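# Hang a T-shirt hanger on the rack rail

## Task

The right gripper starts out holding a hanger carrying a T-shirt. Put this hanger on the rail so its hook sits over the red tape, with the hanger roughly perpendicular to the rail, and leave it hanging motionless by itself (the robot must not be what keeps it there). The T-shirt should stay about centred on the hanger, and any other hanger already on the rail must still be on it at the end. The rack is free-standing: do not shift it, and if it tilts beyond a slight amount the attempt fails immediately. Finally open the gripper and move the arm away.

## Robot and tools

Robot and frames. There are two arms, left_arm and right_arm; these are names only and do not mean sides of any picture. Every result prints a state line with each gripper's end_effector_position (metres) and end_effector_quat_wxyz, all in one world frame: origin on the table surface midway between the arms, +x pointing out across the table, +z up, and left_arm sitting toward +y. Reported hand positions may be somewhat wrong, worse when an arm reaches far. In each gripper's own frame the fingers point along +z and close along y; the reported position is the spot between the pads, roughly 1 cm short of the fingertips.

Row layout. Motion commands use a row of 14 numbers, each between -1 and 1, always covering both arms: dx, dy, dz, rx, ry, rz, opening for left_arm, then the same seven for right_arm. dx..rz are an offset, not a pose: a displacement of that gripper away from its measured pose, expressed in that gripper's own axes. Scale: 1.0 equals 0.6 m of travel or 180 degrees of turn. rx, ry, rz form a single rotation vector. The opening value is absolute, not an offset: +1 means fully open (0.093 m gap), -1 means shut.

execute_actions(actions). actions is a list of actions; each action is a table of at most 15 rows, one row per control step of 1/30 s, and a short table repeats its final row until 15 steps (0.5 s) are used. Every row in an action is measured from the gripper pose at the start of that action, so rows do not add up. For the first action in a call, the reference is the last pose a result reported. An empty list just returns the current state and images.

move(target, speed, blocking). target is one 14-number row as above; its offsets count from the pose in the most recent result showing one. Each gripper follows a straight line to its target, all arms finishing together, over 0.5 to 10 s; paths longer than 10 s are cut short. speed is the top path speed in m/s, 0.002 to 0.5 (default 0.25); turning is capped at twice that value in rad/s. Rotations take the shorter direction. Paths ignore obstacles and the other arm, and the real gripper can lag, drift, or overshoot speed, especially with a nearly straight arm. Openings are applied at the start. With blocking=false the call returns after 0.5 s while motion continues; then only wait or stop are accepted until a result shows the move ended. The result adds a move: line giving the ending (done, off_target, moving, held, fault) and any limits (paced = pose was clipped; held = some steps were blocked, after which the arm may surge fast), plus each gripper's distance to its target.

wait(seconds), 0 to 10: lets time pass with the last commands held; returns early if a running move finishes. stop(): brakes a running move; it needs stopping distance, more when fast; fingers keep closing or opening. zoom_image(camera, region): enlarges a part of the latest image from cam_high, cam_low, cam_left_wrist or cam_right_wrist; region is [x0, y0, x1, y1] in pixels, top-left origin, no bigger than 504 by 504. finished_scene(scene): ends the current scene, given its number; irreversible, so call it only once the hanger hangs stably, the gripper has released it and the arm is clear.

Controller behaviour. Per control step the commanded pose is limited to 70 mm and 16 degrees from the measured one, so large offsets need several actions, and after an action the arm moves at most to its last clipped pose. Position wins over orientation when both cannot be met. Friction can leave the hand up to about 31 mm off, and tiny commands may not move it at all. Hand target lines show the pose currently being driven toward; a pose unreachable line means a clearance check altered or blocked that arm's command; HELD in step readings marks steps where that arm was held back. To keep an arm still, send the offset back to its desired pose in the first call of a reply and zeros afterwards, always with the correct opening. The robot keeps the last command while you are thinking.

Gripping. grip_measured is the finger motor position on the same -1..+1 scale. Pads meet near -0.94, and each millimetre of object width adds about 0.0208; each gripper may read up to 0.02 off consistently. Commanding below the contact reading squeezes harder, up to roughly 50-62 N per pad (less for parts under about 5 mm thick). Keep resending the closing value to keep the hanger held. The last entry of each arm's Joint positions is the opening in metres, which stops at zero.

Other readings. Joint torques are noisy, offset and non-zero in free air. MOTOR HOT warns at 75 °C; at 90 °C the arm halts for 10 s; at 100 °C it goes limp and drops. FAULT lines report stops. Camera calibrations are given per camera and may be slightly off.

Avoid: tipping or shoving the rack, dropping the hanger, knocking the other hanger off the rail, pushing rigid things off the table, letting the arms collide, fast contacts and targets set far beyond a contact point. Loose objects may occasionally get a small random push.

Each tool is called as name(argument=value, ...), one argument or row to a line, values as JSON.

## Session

execute_actions(
  actions=[],
)

Scene clock: 0.00 s.
left_arm: end_effector_position=(+0.3571, +0.3283, +0.4018) grip_measured=+1.000 end_effector_quat_wxyz=(+0.701, -0.057, +0.708, +0.064) | right_arm: end_effector_position=(+0.3156, +0.0467, +0.4518) grip_measured=-0.829 end_effector_quat_wxyz=(+0.553, -0.177, +0.806, +0.114)
Joint positions: left_arm=[-0.009  1.062  1.061 -0.007 -0.006  0.012  0.093] | right_arm=[ 1.018  1.78   2.304 -0.995  0.649  0.286  0.005]
Joint velocities: left_arm=[-0.012 -0.007 -0.002 -0.007 -0.007 -0.007  0.   ] | right_arm=[-0.017 -0.007  0.002  0.037 -0.022 -0.037  0.   ]
Joint torques (N m, as the arm reports them, + toward a larger angle): no reading
Motor temperatures (°C, as the motors report them): left_arm=[23 25 27 28 24 23] | right_arm=[26 25 28 26 23 25]
Hand target (left_arm): +0.357, +0.328, +0.402; +0.701, -0.057, +0.708, +0.064
Hand target (right_arm): +0.317, +0.049, +0.457; +0.560, -0.171, +0.802, +0.122
camera_calibration (this result's frames):
cam_right_wrist: T_world_to_cam=[[0.415023, -0.909515, 0.0232113, -0.0964592], [-0.645034, -0.312138, -0.697496, 0.571599], [0.641628, 0.274505, -0.716212, 0.19048], [0, 0, 0, 1]] pos_world=[0.286516, 0.0383988, 0.537351]

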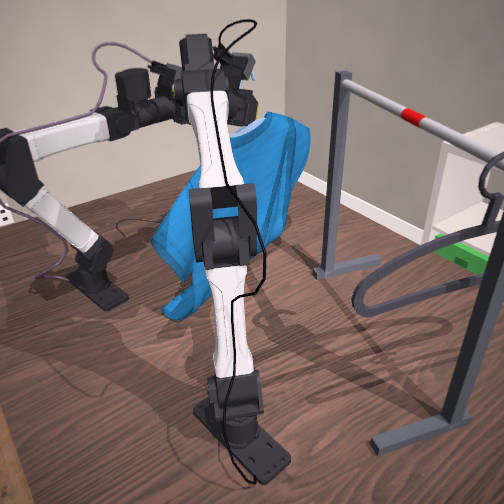

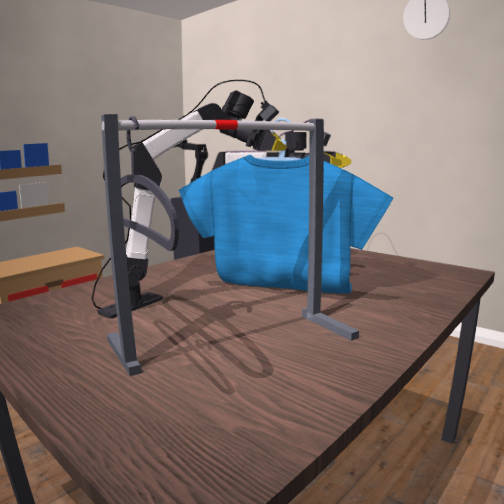

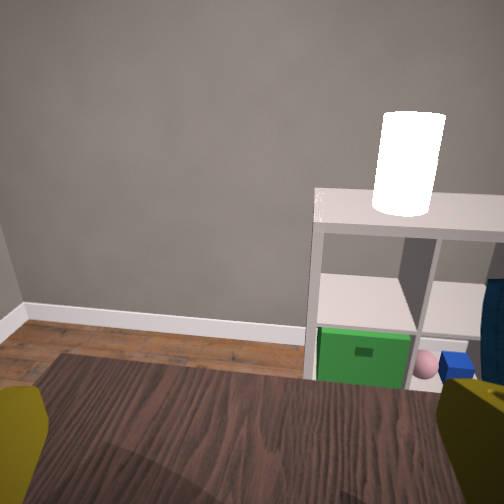

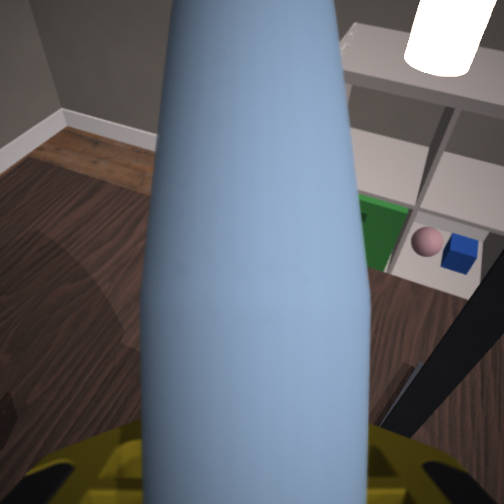

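move(
  target=[0,0,0,0,0,0,1,0.053,-0.222,-0.31,0.208,0.003,0.081,-0.9],
  speed=0.15,
)

Scene clock: 11.00 s.
left_arm: end_effector_position=(+0.3571, +0.3283, +0.4018) grip_measured=+1.000 end_effector_quat_wxyz=(+0.701, -0.057, +0.708, +0.064) | right_arm: end_effector_position=(+0.2026, -0.1449, +0.4873) grip_measured=-0.889 end_effector_quat_wxyz=(+0.640, -0.009, +0.765, +0.067)
Joint positions: left_arm=[-0.009  1.062  1.061 -0.007 -0.006  0.012  0.093] | right_arm=[ 1.43   1.298  2.005 -1.57   1.342  0.942  0.003]
Joint velocities: left_arm=[-0.007  0.017 -0.007  0.007  0.037  0.022  0.   ] | right_arm=[-0.012 -0.017  0.012 -0.022  0.051 -0.022 -0.   ]
Joint torques (N m, as the arm reports them, + toward a larger angle): left_arm=[-0.06 -3.45  7.21  2.27 -0.23  0.04] | right_arm=[ 0.9  -2.3   2.97  1.02  0.77 -0.03]
Motor temperatures (°C, as the motors report them): left_arm=[23 25 29 30 24 23] | right_arm=[26 27 29 28 23 25]
Hand target (left_arm): +0.357, +0.328, +0.402; +0.701, -0.057, +0.708, +0.064
Hand target (right_arm): +0.202, -0.150, +0.491; +0.652, -0.004, +0.756, +0.063
Off the commanded pose (left_arm): 0.000 m, 0 deg.
Off the commanded pose (right_arm): 0.007 m, 25 deg; orientation clipped at the last step of the last action.
joint sent to its limit (right arm) — the command would take joint 4 (wrist pitch) past its lower limit, so that joint was sent only as far as its limit.
move: off_target (right_arm); limits=paced
camera_calibration (this result's frames):
cam_right_wrist: T_world_to_cam=[[0.101954, -0.991666, -0.0787605, -0.123393], [-0.569911, 0.00666682, -0.821679, 0.555166], [0.815357, 0.12866, -0.564482, 0.210764], [0, 0, 0, 1]] pos_world=[0.157128, -0.153182, 0.565422]

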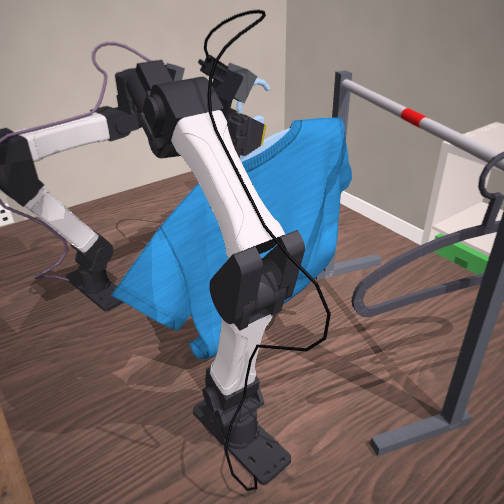

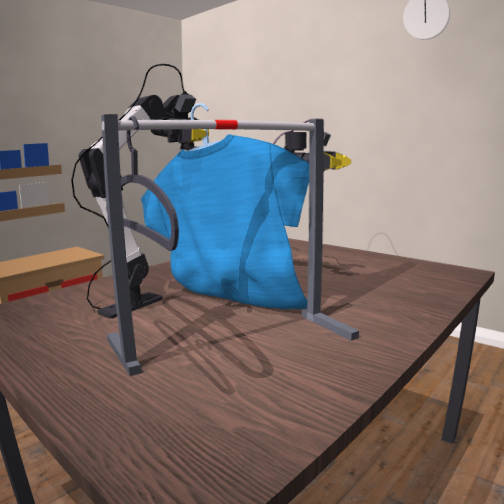

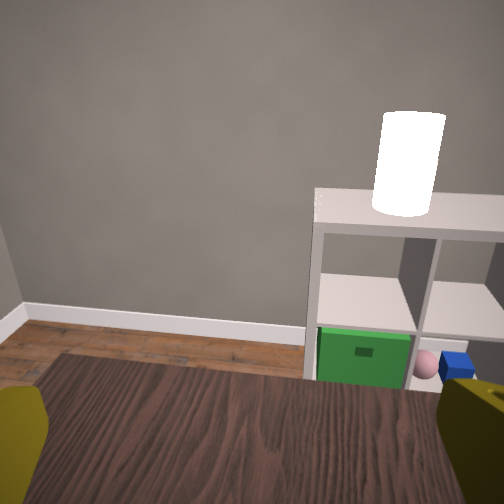

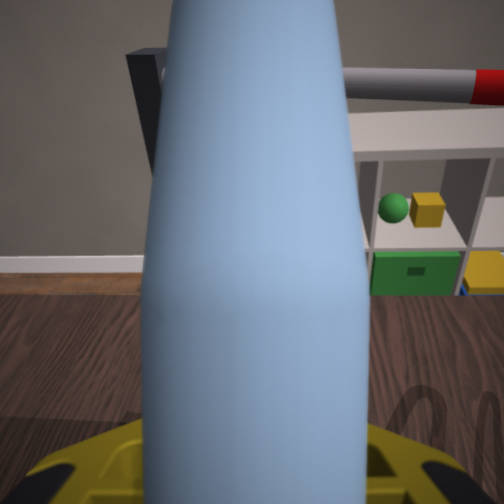

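move(
  target=[0,0,0,0,0,0,1,-0.054,-0.183,0.087,0.125,0.045,0.022,-0.9],
  speed=0.12,
)

zoom_image(
  camera="cam_low",
  region=[100, 60, 300, 260],
)

Scene clock: 19.10 s.
left_arm: end_effector_position=(+0.3571, +0.3283, +0.4018) grip_measured=+1.000 end_effector_quat_wxyz=(+0.701, -0.057, +0.708, +0.064) | right_arm: end_effector_position=(+0.2688, -0.2469, +0.4968) grip_measured=-0.889 end_effector_quat_wxyz=(+0.578, +0.126, +0.805, -0.053)
Joint positions: left_arm=[-0.009  1.062  1.061 -0.007 -0.006  0.012  0.093] | right_arm=[ 0.782  1.353  2.236 -1.57   1.03   0.676  0.003]
Joint velocities: left_arm=[ 0.017 -0.012 -0.007 -0.051 -0.007 -0.037  0.   ] | right_arm=[ 0.012 -0.007 -0.012  0.037 -0.007 -0.022 -0.   ]
Joint torques (N m, as the arm reports them, + toward a larger angle): left_arm=[-0.3  -3.63  7.16  2.25 -0.25 -0.03] | right_arm=[-1.15 -0.53  5.62  1.31  0.4  -0.13]
Motor temperatures (°C, as the motors report them): left_arm=[23 25 30 32 24 23] | right_arm=[26 27 30 28 24 25]
Hand target (left_arm): +0.357, +0.328, +0.402; +0.701, -0.057, +0.708, +0.064
Hand target (right_arm): +0.270, -0.250, +0.501; +0.581, +0.133, +0.801, -0.057
Off the commanded pose (left_arm): 0.000 m, 0 deg.
Off the commanded pose (right_arm): 0.005 m, 2 deg.
joint sent to its limit (right arm) — the command would take joint 4 (wrist pitch) past its lower limit, so that joint was sent only as far as its limit.
move: done
camera_calibration (this result's frames):
cam_right_wrist: T_world_to_cam=[[-0.260988, -0.964094, -0.0490666, -0.140989], [-0.656667, 0.214562, -0.723015, 0.626992], [0.707583, -0.156478, -0.689087, 0.1957], [0, 0, 0, 1]] pos_world=[0.236454, -0.239833, 0.581262]

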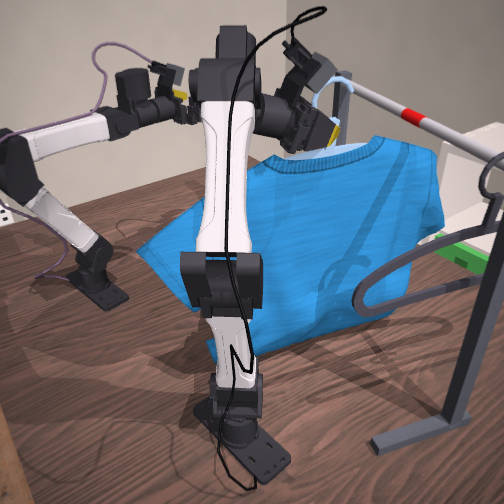

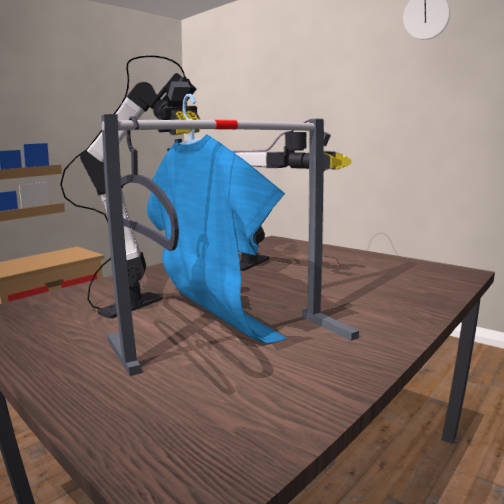

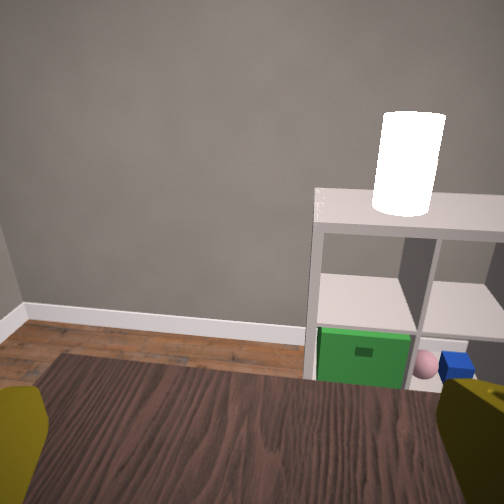

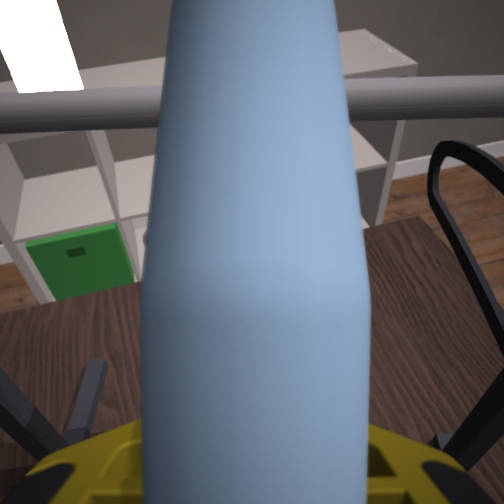

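Region (100, 60, 300, 260) of cam_low's 504x504 image, scaled by 2.520, with more detail than that image has.

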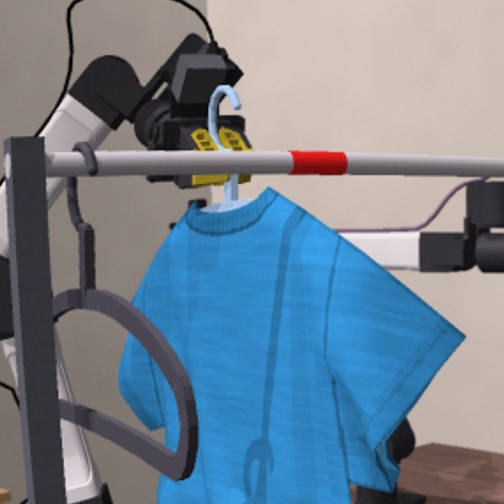

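move(
  target=[0,0,0,0,0,0,1,0.035,0,0.03,0,0,0,-0.9],
  speed=0.05,
)

move(
  target=[0,0,0,0,0,0,1,-0.08,0.0,0.2,0,0,0,-0.9],
  speed=0.05,
)

zoom_image(
  camera="cam_high",
  region=[280, 30, 504, 254],
)

zoom_image(
  camera="cam_low",
  region=[100, 60, 300, 260],
)

Scene clock: 28.33 s.
left_arm: end_effector_position=(+0.3571, +0.3283, +0.4018) grip_measured=+1.000 end_effector_quat_wxyz=(+0.701, -0.057, +0.708, +0.064) | right_arm: end_effector_position=(+0.2788, -0.2429, +0.4653) grip_measured=-0.889 end_effector_quat_wxyz=(+0.566, +0.111, +0.815, -0.062)
Joint positions: left_arm=[-0.009  1.062  1.061 -0.007 -0.006  0.012  0.093] | right_arm=[ 0.733  1.251  1.972 -1.398  0.975  0.613  0.003]
Joint velocities: left_arm=[ 0.022  0.027 -0.012 -0.022  0.022  0.022  0.   ] | right_arm=[ 0.007 -0.007 -0.007  0.037  0.007 -0.037 -0.001]
Joint torques (N m, as the arm reports them, + toward a larger angle): left_arm=[-0.47 -3.39  7.3   2.23 -0.25 -0.05] | right_arm=[-1.24 -2.78  3.35  1.68  0.43 -0.15]
Motor temperatures (°C, as the motors report them): left_arm=[23 26 31 32 24 23] | right_arm=[26 27 30 28 24 25]
Hand target (left_arm): +0.357, +0.328, +0.402; +0.701, -0.057, +0.708, +0.064
Hand target (right_arm): +0.279, -0.248, +0.472; +0.578, +0.127, +0.805, -0.054
Off the commanded pose (left_arm): 0.000 m, 0 deg.
Off the commanded pose (right_arm): 0.008 m, 3 deg.
move: off_target (right_arm)
camera_calibration (this result's frames):
cam_right_wrist: T_world_to_cam=[[-0.247405, -0.968818, -0.0135125, -0.157542], [-0.684392, 0.18461, -0.705355, 0.602182], [0.685856, -0.165261, -0.708725, 0.180602], [0, 0, 0, 1]] pos_world=[0.249286, -0.233952, 0.550621]

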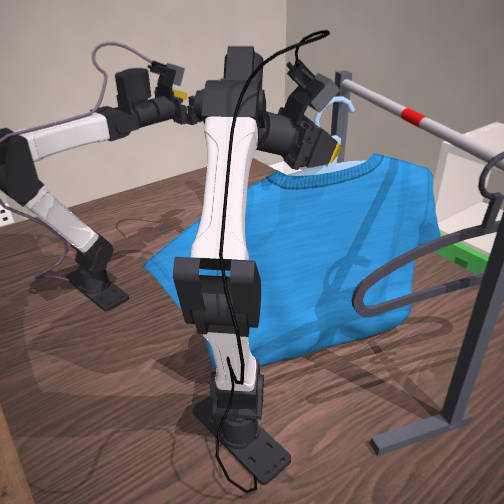

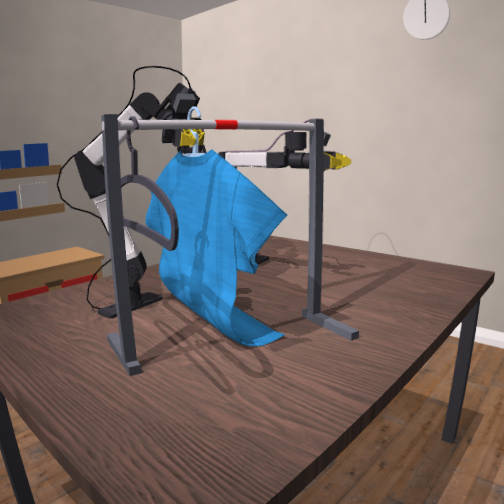

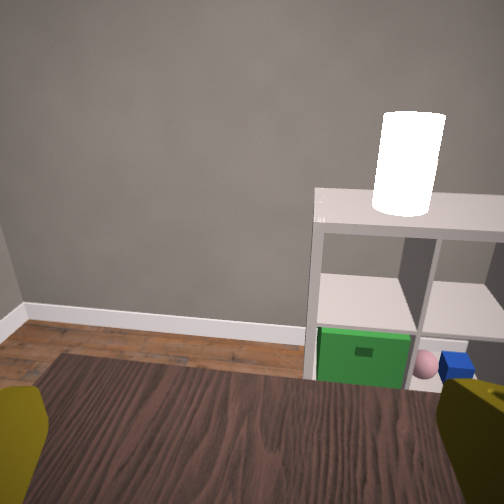

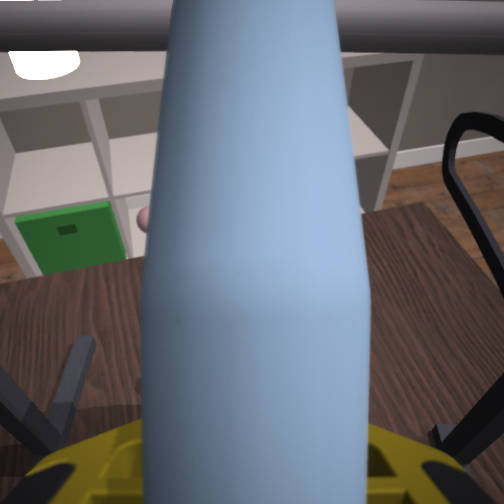

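Scene clock: 31.30 s.
left_arm: end_effector_position=(+0.3571, +0.3283, +0.4018) grip_measured=+1.000 end_effector_quat_wxyz=(+0.701, -0.057, +0.708, +0.064) | right_arm: end_effector_position=(+0.3991, -0.2734, +0.4520) grip_measured=-0.889 end_effector_quat_wxyz=(+0.545, +0.101, +0.829, -0.072)
Joint positions: left_arm=[-0.009  1.062  1.061 -0.007 -0.006  0.012  0.093] | right_arm=[ 0.221  1.433  1.974 -1.017  0.527  0.244  0.003]
Joint velocities: left_arm=[-0.002 -0.002 -0.002 -0.007 -0.022 -0.051  0.   ] | right_arm=[-0.022 -0.027 -0.007  0.007  0.051  0.066 -0.001]
Joint torques (N m, as the arm reports them, + toward a larger angle): left_arm=[-0.25 -3.51  7.22  2.25 -0.23  0.  ] | right_arm=[-1.1  -3.57  7.64  2.01  0.12 -0.15]
Motor temperatures (°C, as the motors report them): left_arm=[23 26 31 33 24 23] | right_arm=[26 27 30 29 24 25]
Hand target (left_arm): +0.357, +0.328, +0.402; +0.701, -0.057, +0.708, +0.064
Hand target (right_arm): +0.403, -0.276, +0.469; +0.568, +0.110, +0.813, -0.063
Off the commanded pose (left_arm): 0.000 m, 0 deg.
Off the commanded pose (right_arm): 0.017 m, 3 deg.
move: off_target (right_arm)
camera_calibration (this result's frames):
cam_right_wrist: T_world_to_cam=[[-0.241524, -0.970198, 0.0195485, -0.17521], [-0.722932, 0.166458, -0.670567, 0.675478], [0.647329, -0.17609, -0.741591, 0.110973], [0, 0, 0, 1]] pos_world=[0.374171, -0.262886, 0.538676]

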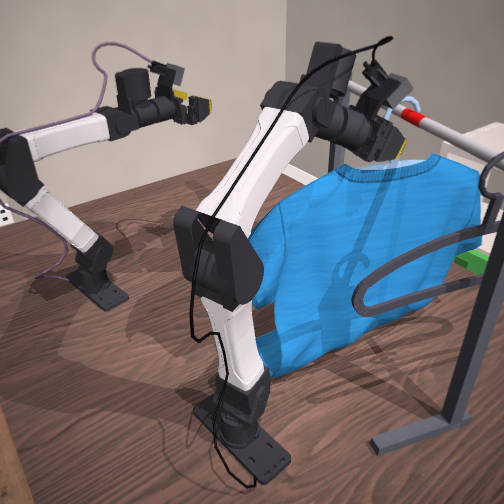

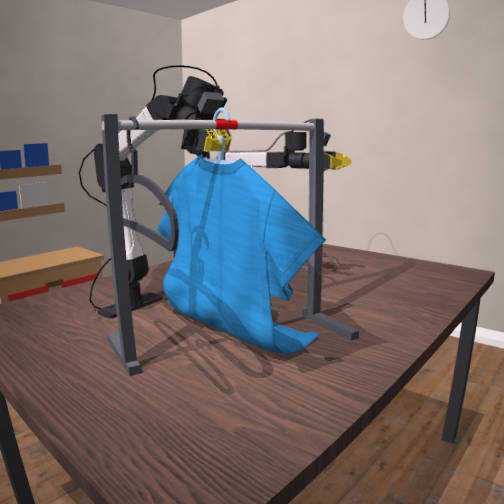

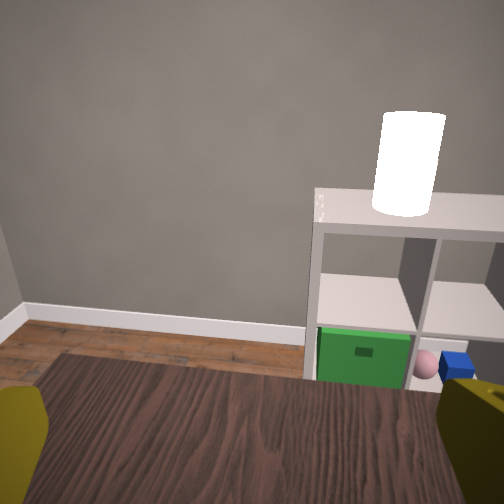

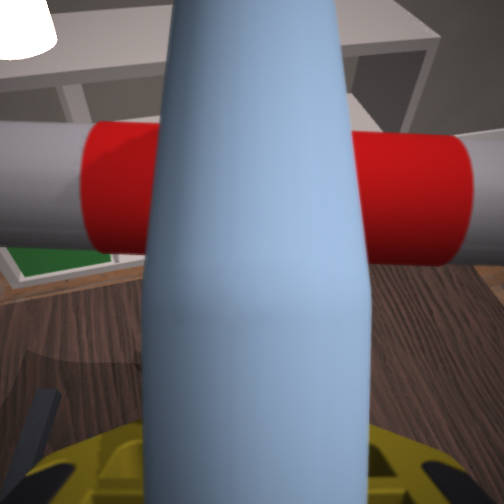

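Region (280, 30, 504, 254) of cam_high's 504x504 image, scaled by 2.250, with more detail than that image has.

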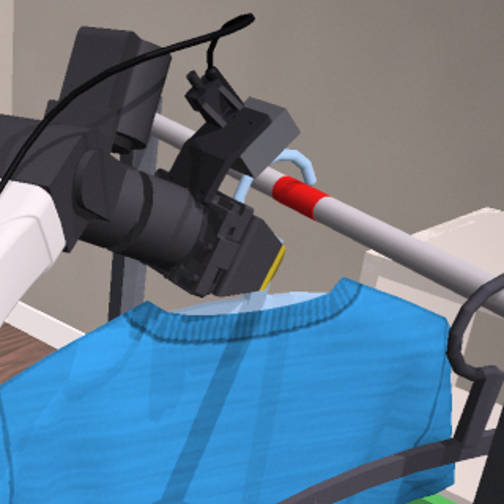

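Region (100, 60, 300, 260) of cam_low's 504x504 image, scaled by 2.520, with more detail than that image has.

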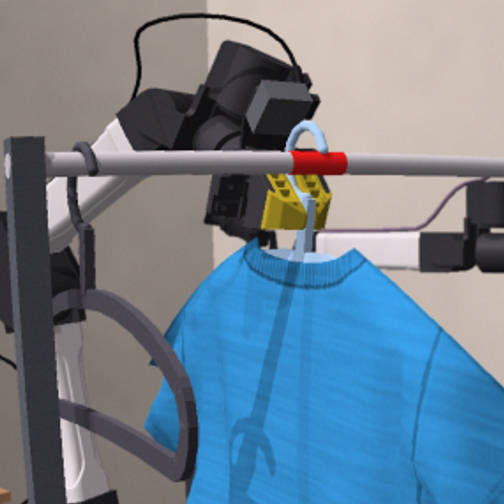

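move(
  target=[0,0,0,0,0,0,1,-0.045,0.0,0.05,0,0,0,-0.9],
  speed=0.03,
)

zoom_image(
  camera="cam_high",
  region=[280, 30, 504, 254],
)

zoom_image(
  camera="cam_low",
  region=[100, 60, 300, 260],
)

Scene clock: 36.70 s.
left_arm: end_effector_position=(+0.3571, +0.3283, +0.4018) grip_measured=+1.000 end_effector_quat_wxyz=(+0.701, -0.057, +0.708, +0.064) | right_arm: end_effector_position=(+0.4328, -0.2786, +0.4503) grip_measured=-0.888 end_effector_quat_wxyz=(+0.526, +0.094, +0.842, -0.076)
Joint positions: left_arm=[-0.009  1.062  1.061 -0.007 -0.006  0.012  0.093] | right_arm=[ 0.155  1.581  2.147 -1.072  0.461  0.209  0.003]
Joint velocities: left_arm=[-0.012  0.012  0.012 -0.022  0.022 -0.022  0.   ] | right_arm=[ 0.002  0.007  0.007  0.007  0.051 -0.022 -0.001]
Joint torques (N m, as the arm reports them, + toward a larger angle): left_arm=[-0.5  -3.7   7.38  2.32 -0.28 -0.03] | right_arm=[-1.11 -4.68  7.73  1.89  0.13 -0.12]
Motor temperatures (°C, as the motors report them): left_arm=[23 26 32 33 24 23] | right_arm=[26 27 31 30 24 25]
Hand target (left_arm): +0.357, +0.328, +0.402; +0.701, -0.057, +0.708, +0.064
Hand target (right_arm): +0.436, -0.283, +0.464; +0.545, +0.101, +0.829, -0.072
Off the commanded pose (left_arm): 0.000 m, 0 deg.
Off the commanded pose (right_arm): 0.016 m, 3 deg.
move: off_target (right_arm)
camera_calibration (this result's frames):
cam_right_wrist: T_world_to_cam=[[-0.232352, -0.971792, 0.0404049, -0.185885], [-0.754829, 0.153967, -0.637595, 0.69503], [0.613389, -0.178646, -0.769311, 0.113367], [0, 0, 0, 1]] pos_world=[0.411899, -0.267401, 0.537873]

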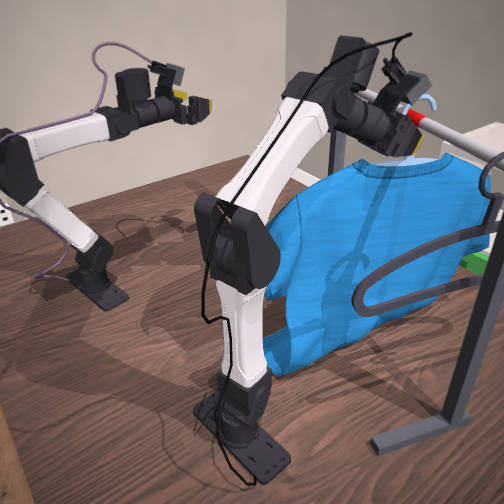

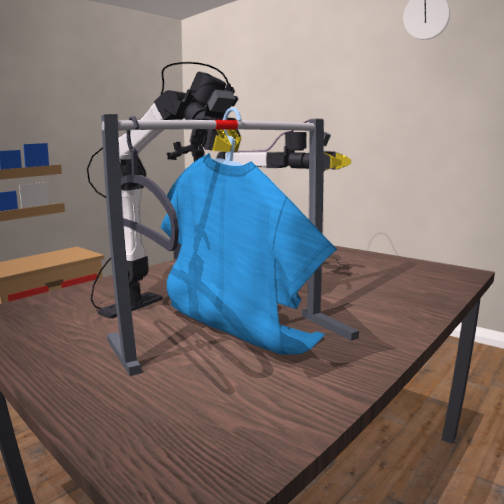

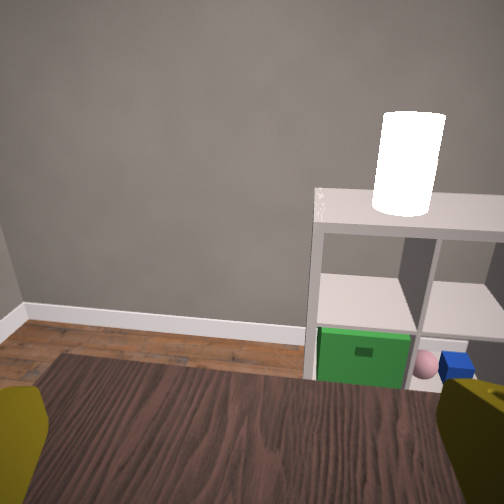

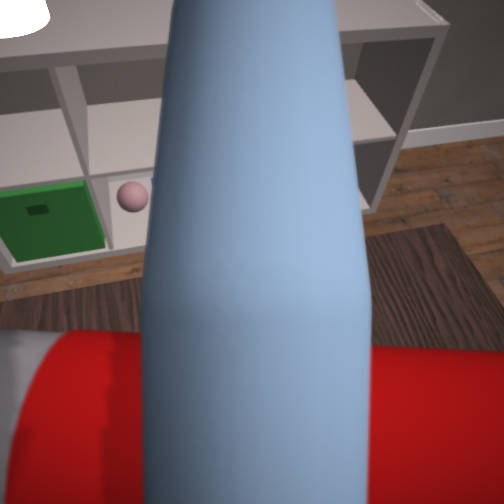

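Region (280, 30, 504, 254) of cam_high's 504x504 image, scaled by 2.250, with more detail than that image has.

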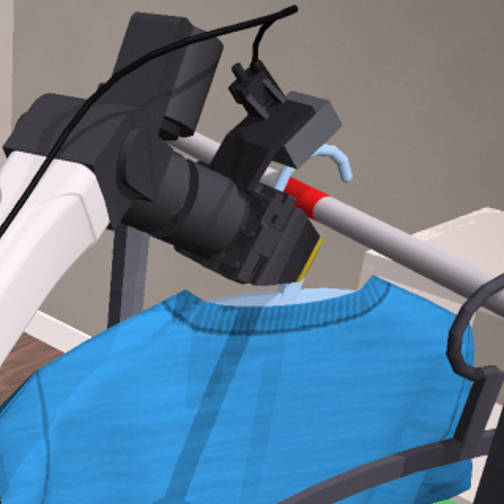

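Region (100, 60, 300, 260) of cam_low's 504x504 image, scaled by 2.520, with more detail than that image has.

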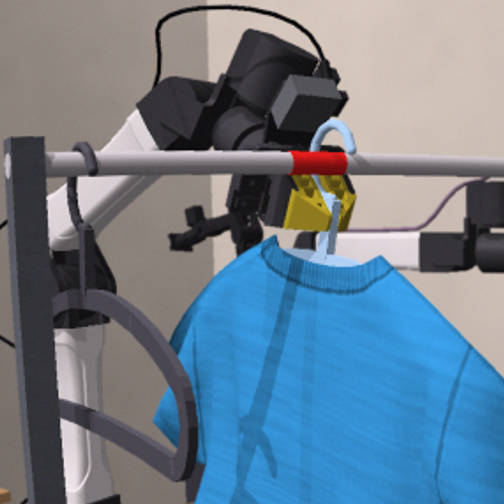

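move(
  target=[0,0,0,0,0,0,1,0.03,0.0,-0.005,0,0,0,-0.9],
  speed=0.03,
)

zoom_image(
  camera="cam_high",
  region=[280, 30, 504, 254],
)

zoom_image(
  camera="cam_low",
  region=[100, 60, 300, 260],
)

Scene clock: 40.67 s.
left_arm: end_effector_position=(+0.3571, +0.3283, +0.4018) grip_measured=+1.000 end_effector_quat_wxyz=(+0.701, -0.057, +0.708, +0.064) | right_arm: end_effector_position=(+0.4252, -0.2801, +0.4328) grip_measured=-0.889 end_effector_quat_wxyz=(+0.518, +0.094, +0.846, -0.079)
Joint positions: left_arm=[-0.009  1.062  1.061 -0.007 -0.006  0.012  0.093] | right_arm=[ 0.159  1.514  2.008 -1.023  0.466  0.215  0.003]
Joint velocities: left_arm=[0.007 0.002 0.002 0.022 0.007 0.037 0.   ] | right_arm=[-0.007 -0.002 -0.027 -0.007  0.007 -0.081  0.001]
Joint torques (N m, as the arm reports them, + toward a larger angle): left_arm=[-0.14 -3.5   7.13  2.23 -0.24  0.04] | right_arm=[ 0.95 -6.04  4.17  1.8   0.28 -0.08]
Motor temperatures (°C, as the motors report them): left_arm=[23 26 32 33 24 23] | right_arm=[26 27 32 30 24 25]
Hand target (left_arm): +0.357, +0.328, +0.402; +0.701, -0.057, +0.708, +0.064
Hand target (right_arm): +0.422, -0.277, +0.436; +0.526, +0.094, +0.842, -0.076
Off the commanded pose (left_arm): 0.000 m, 0 deg.
Off the commanded pose (right_arm): 0.005 m, 1 deg.
move: done
camera_calibration (this result's frames):
cam_right_wrist: T_world_to_cam=[[-0.235269, -0.970752, 0.0478322, -0.190007], [-0.766125, 0.154943, -0.623735, 0.67745], [0.598081, -0.183391, -0.780171, 0.114264], [0, 0, 0, 1]] pos_world=[0.405969, -0.268461, 0.520783]

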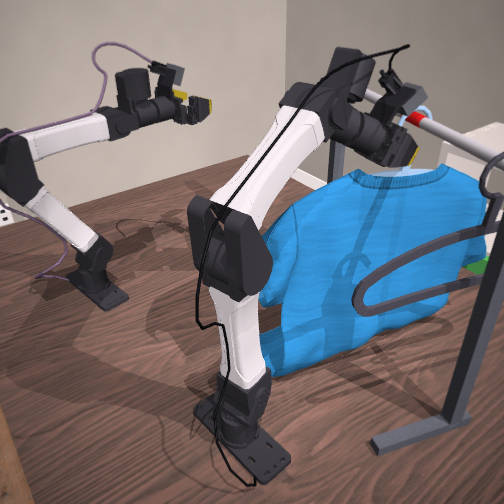

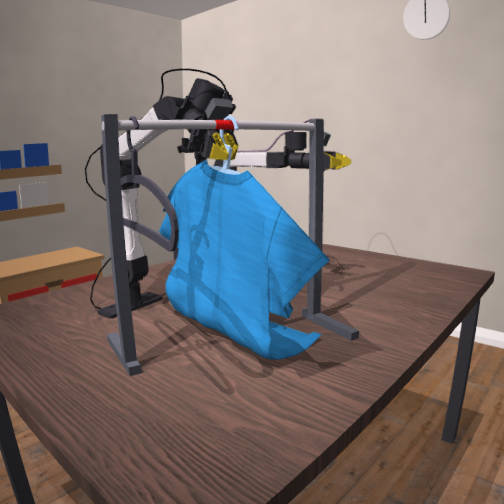

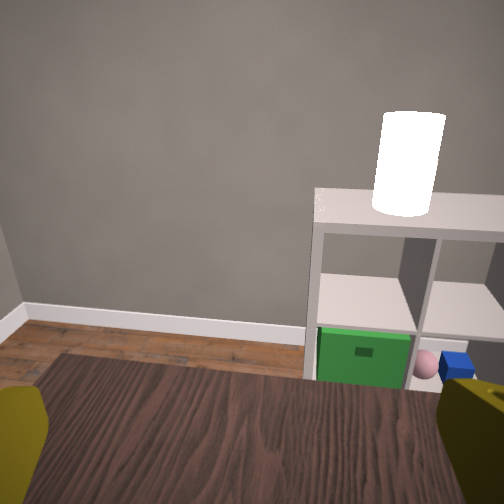

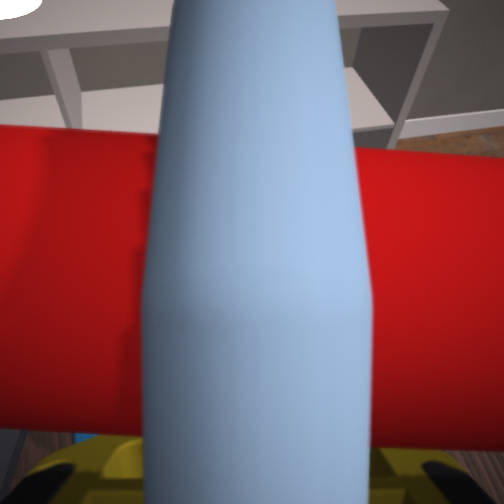

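Region (280, 30, 504, 254) of cam_high's 504x504 image, scaled by 2.250, with more detail than that image has.

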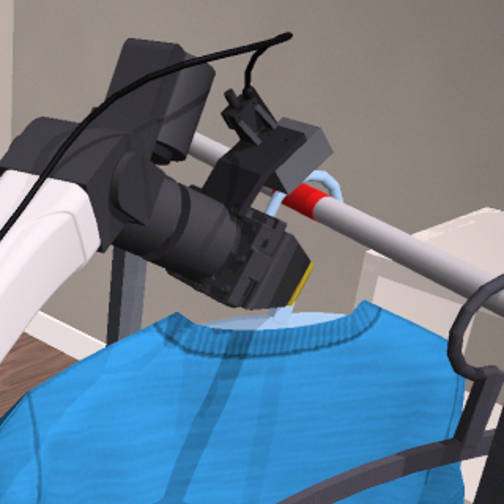

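Region (100, 60, 300, 260) of cam_low's 504x504 image, scaled by 2.520, with more detail than that image has.

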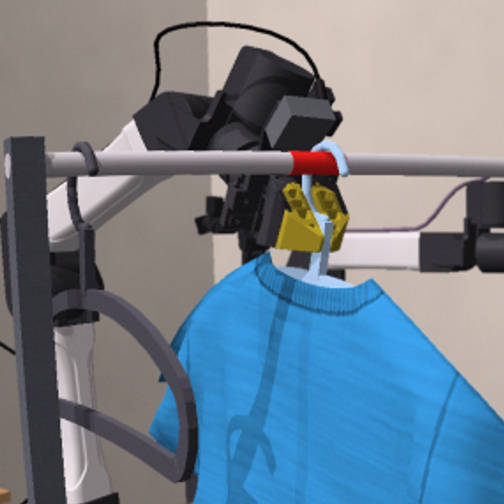

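Seated. Release.

move(
  target=[0,0,0,0,0,0,1,0,0,0,0,0,0,-0.3],
  speed=0.03,
)

move(
  target=[0,0,0,0,0,0,1,0.04,0,-0.2,0,0,0,-0.3],
  speed=0.06,
)

wait(
  seconds=3,
)

Scene clock: 44.20 s.
left_arm: end_effector_position=(+0.3571, +0.3283, +0.4018) grip_measured=+1.000 end_effector_quat_wxyz=(+0.701, -0.057, +0.708, +0.064) | right_arm: end_effector_position=(+0.4252, -0.2801, +0.4328) grip_measured=-0.302 end_effector_quat_wxyz=(+0.518, +0.094, +0.846, -0.080)
Joint positions: left_arm=[-0.009  1.062  1.061 -0.007 -0.006  0.012  0.093] | right_arm=[ 0.159  1.513  2.006 -1.021  0.468  0.215  0.031]
Joint velocities: left_arm=[ 0.002  0.007 -0.002 -0.022  0.066 -0.066  0.   ] | right_arm=[-0.012 -0.017 -0.027 -0.051 -0.007  0.022 -0.   ]
Joint torques (N m, as the arm reports them, + toward a larger angle): left_arm=[-0.23 -3.51  7.19  2.26 -0.24  0.  ] | right_arm=[-0.23 -4.65  5.57  1.67  0.13 -0.08]
Motor temperatures (°C, as the motors report them): left_arm=[23 26 32 33 24 23] | right_arm=[26 27 32 31 24 25]
Hand target (left_arm): +0.357, +0.328, +0.402; +0.701, -0.057, +0.708, +0.064
Hand target (right_arm): +0.425, -0.280, +0.433; +0.518, +0.094, +0.846, -0.080
Off the commanded pose (left_arm): 0.000 m, 0 deg.
Off the commanded pose (right_arm): 0.000 m, 0 deg.
move: done
camera_calibration (this result's frames):
cam_right_wrist: T_world_to_cam=[[-0.236054, -0.970563, 0.0478129, -0.18962], [-0.765625, 0.155459, -0.62422, 0.677599], [0.598412, -0.183957, -0.779784, 0.113751], [0, 0, 0, 1]] pos_world=[0.405956, -0.268452, 0.520739]

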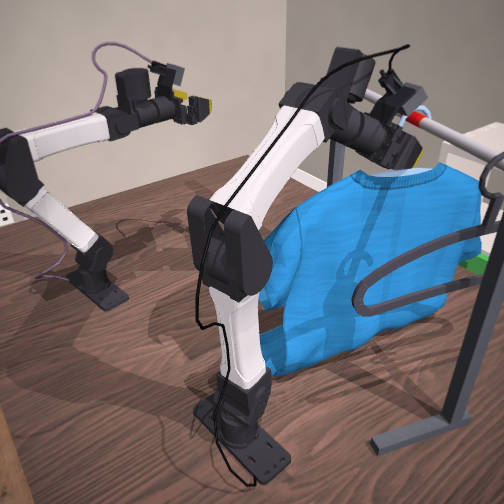

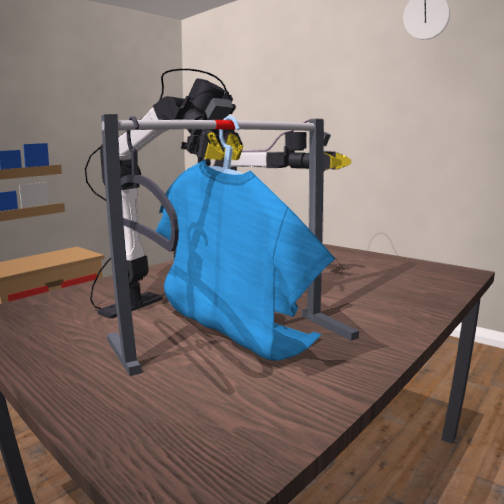

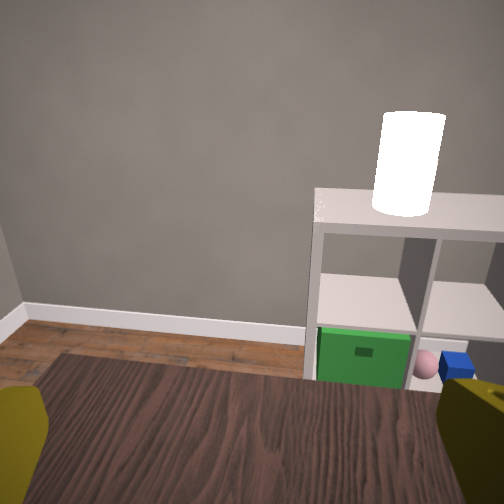

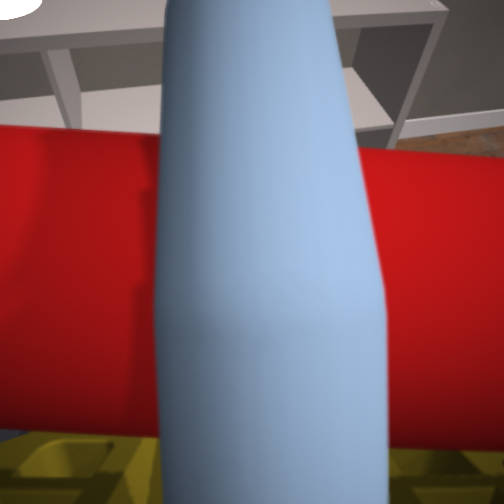

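Scene clock: 46.77 s.
left_arm: end_effector_position=(+0.3571, +0.3283, +0.4018) grip_measured=+1.000 end_effector_quat_wxyz=(+0.701, -0.057, +0.708, +0.064) | right_arm: end_effector_position=(+0.3160, -0.2491, +0.4571) grip_measured=-0.302 end_effector_quat_wxyz=(+0.508, +0.091, +0.852, -0.086)
Joint positions: left_arm=[-0.009  1.062  1.061 -0.007 -0.006  0.012  0.093] | right_arm=[ 0.511  1.403  2.149 -1.449  0.757  0.466  0.031]
Joint velocities: left_arm=[ 0.007 -0.002  0.002 -0.066  0.066  0.125  0.   ] | right_arm=[ 0.002 -0.017  0.002 -0.037  0.037  0.051 -0.001]
Joint torques (N m, as the arm reports them, + toward a larger angle): left_arm=[-0.18 -3.58  7.25  2.17 -0.21  0.03] | right_arm=[ 0.92 -3.04  5.91  1.46  0.42 -0.08]
Motor temperatures (°C, as the motors report them): left_arm=[23 26 32 34 24 23] | right_arm=[26 27 32 31 24 25]
Hand target (left_arm): +0.357, +0.328, +0.402; +0.701, -0.057, +0.708, +0.064
Hand target (right_arm): +0.311, -0.250, +0.465; +0.517, +0.095, +0.847, -0.079
Off the commanded pose (left_arm): 0.000 m, 0 deg.
Off the commanded pose (right_arm): 0.010 m, 2 deg.
move: done
camera_calibration (this result's frames):
cam_right_wrist: T_world_to_cam=[[-0.236601, -0.969494, 0.0640485, -0.193521], [-0.781511, 0.150729, -0.60541, 0.599509], [0.577287, -0.193295, -0.793333, 0.214306], [0, 0, 0, 1]] pos_world=[0.29902, -0.236557, 0.54536]

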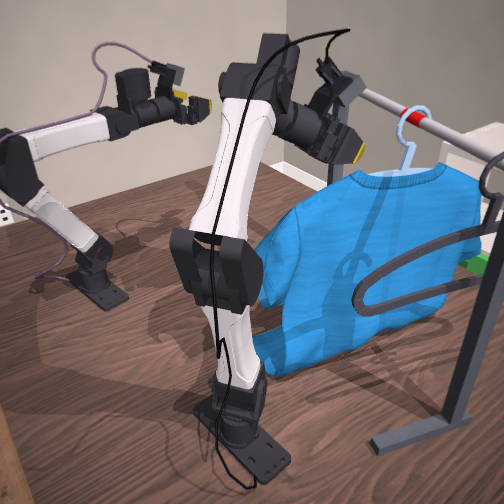

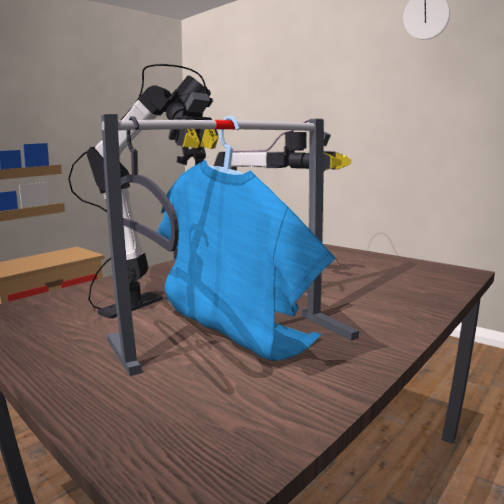

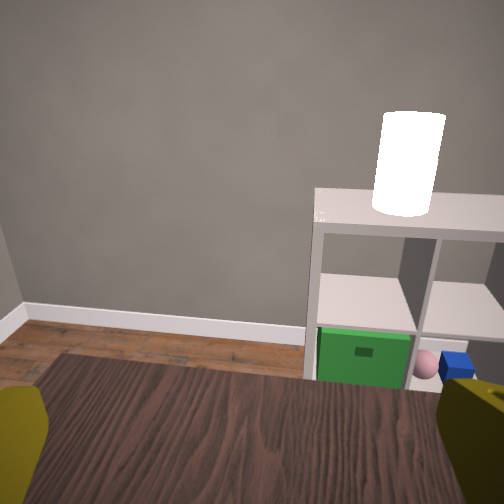

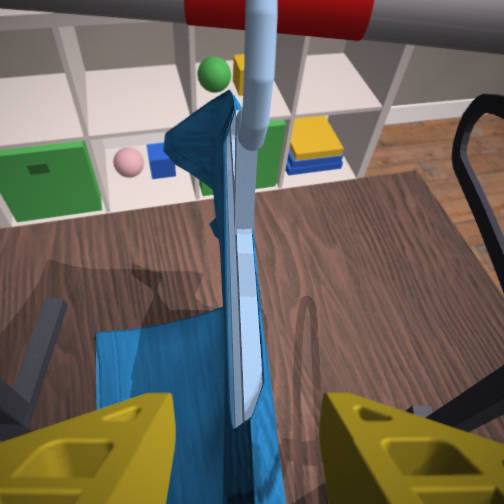

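Scene clock: 49.77 s.
left_arm: end_effector_position=(+0.3571, +0.3283, +0.4018) grip_measured=+1.000 end_effector_quat_wxyz=(+0.701, -0.057, +0.708, +0.064) | right_arm: end_effector_position=(+0.3156, -0.2495, +0.4569) grip_measured=-0.302 end_effector_quat_wxyz=(+0.507, +0.092, +0.853, -0.086)
Joint positions: left_arm=[-0.009  1.062  1.061 -0.007 -0.006  0.012  0.093] | right_arm=[ 0.511  1.403  2.149 -1.451  0.758  0.468  0.031]
Joint velocities: left_arm=[-0.012 -0.007 -0.007  0.095 -0.022  0.007  0.   ] | right_arm=[-0.002  0.002 -0.007 -0.007 -0.007  0.007 -0.001]
Joint torques (N m, as the arm reports them, + toward a larger angle): left_arm=[-0.3  -3.69  7.11  2.25 -0.24  0.05] | right_arm=[ 0.92 -3.1   5.82  1.38  0.36 -0.08]
Motor temperatures (°C, as the motors report them): left_arm=[23 26 33 34 24 23] | right_arm=[26 27 32 31 24 25]
Hand target (left_arm): +0.357, +0.328, +0.402; +0.701, -0.057, +0.708, +0.064
Hand target (right_arm): +0.311, -0.250, +0.465; +0.517, +0.095, +0.847, -0.079
Off the commanded pose (left_arm): 0.000 m, 0 deg.
Off the commanded pose (right_arm): 0.010 m, 2 deg.
wait: 3.00 s; at rest by 0.17 s
camera_calibration (this result's frames):
cam_right_wrist: T_world_to_cam=[[-0.238253, -0.969054, 0.0645808, -0.193567], [-0.781837, 0.151925, -0.60469, 0.599279], [0.576165, -0.194561, -0.793839, 0.214514], [0, 0, 0, 1]] pos_world=[0.298825, -0.236887, 0.545168]

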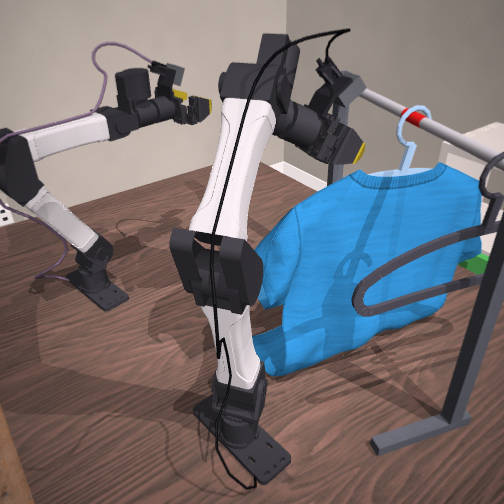

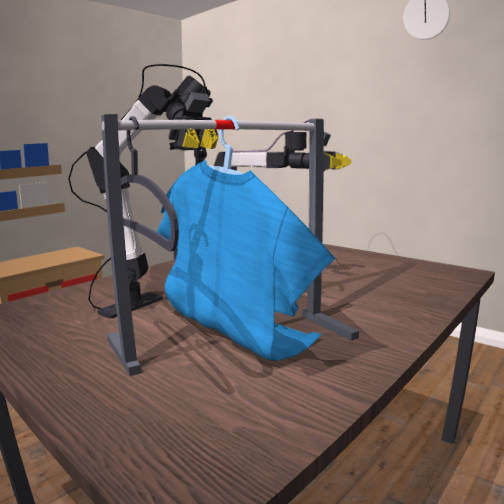

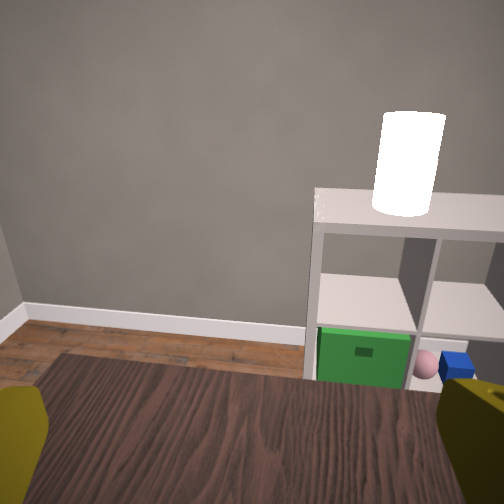

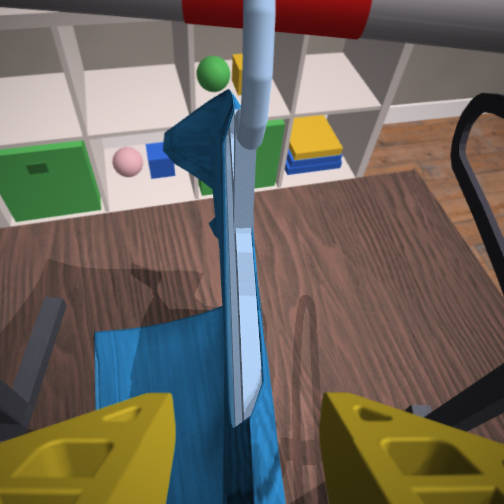

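finished_scene(
  scene=2,
)

The scene is finished: the task was done.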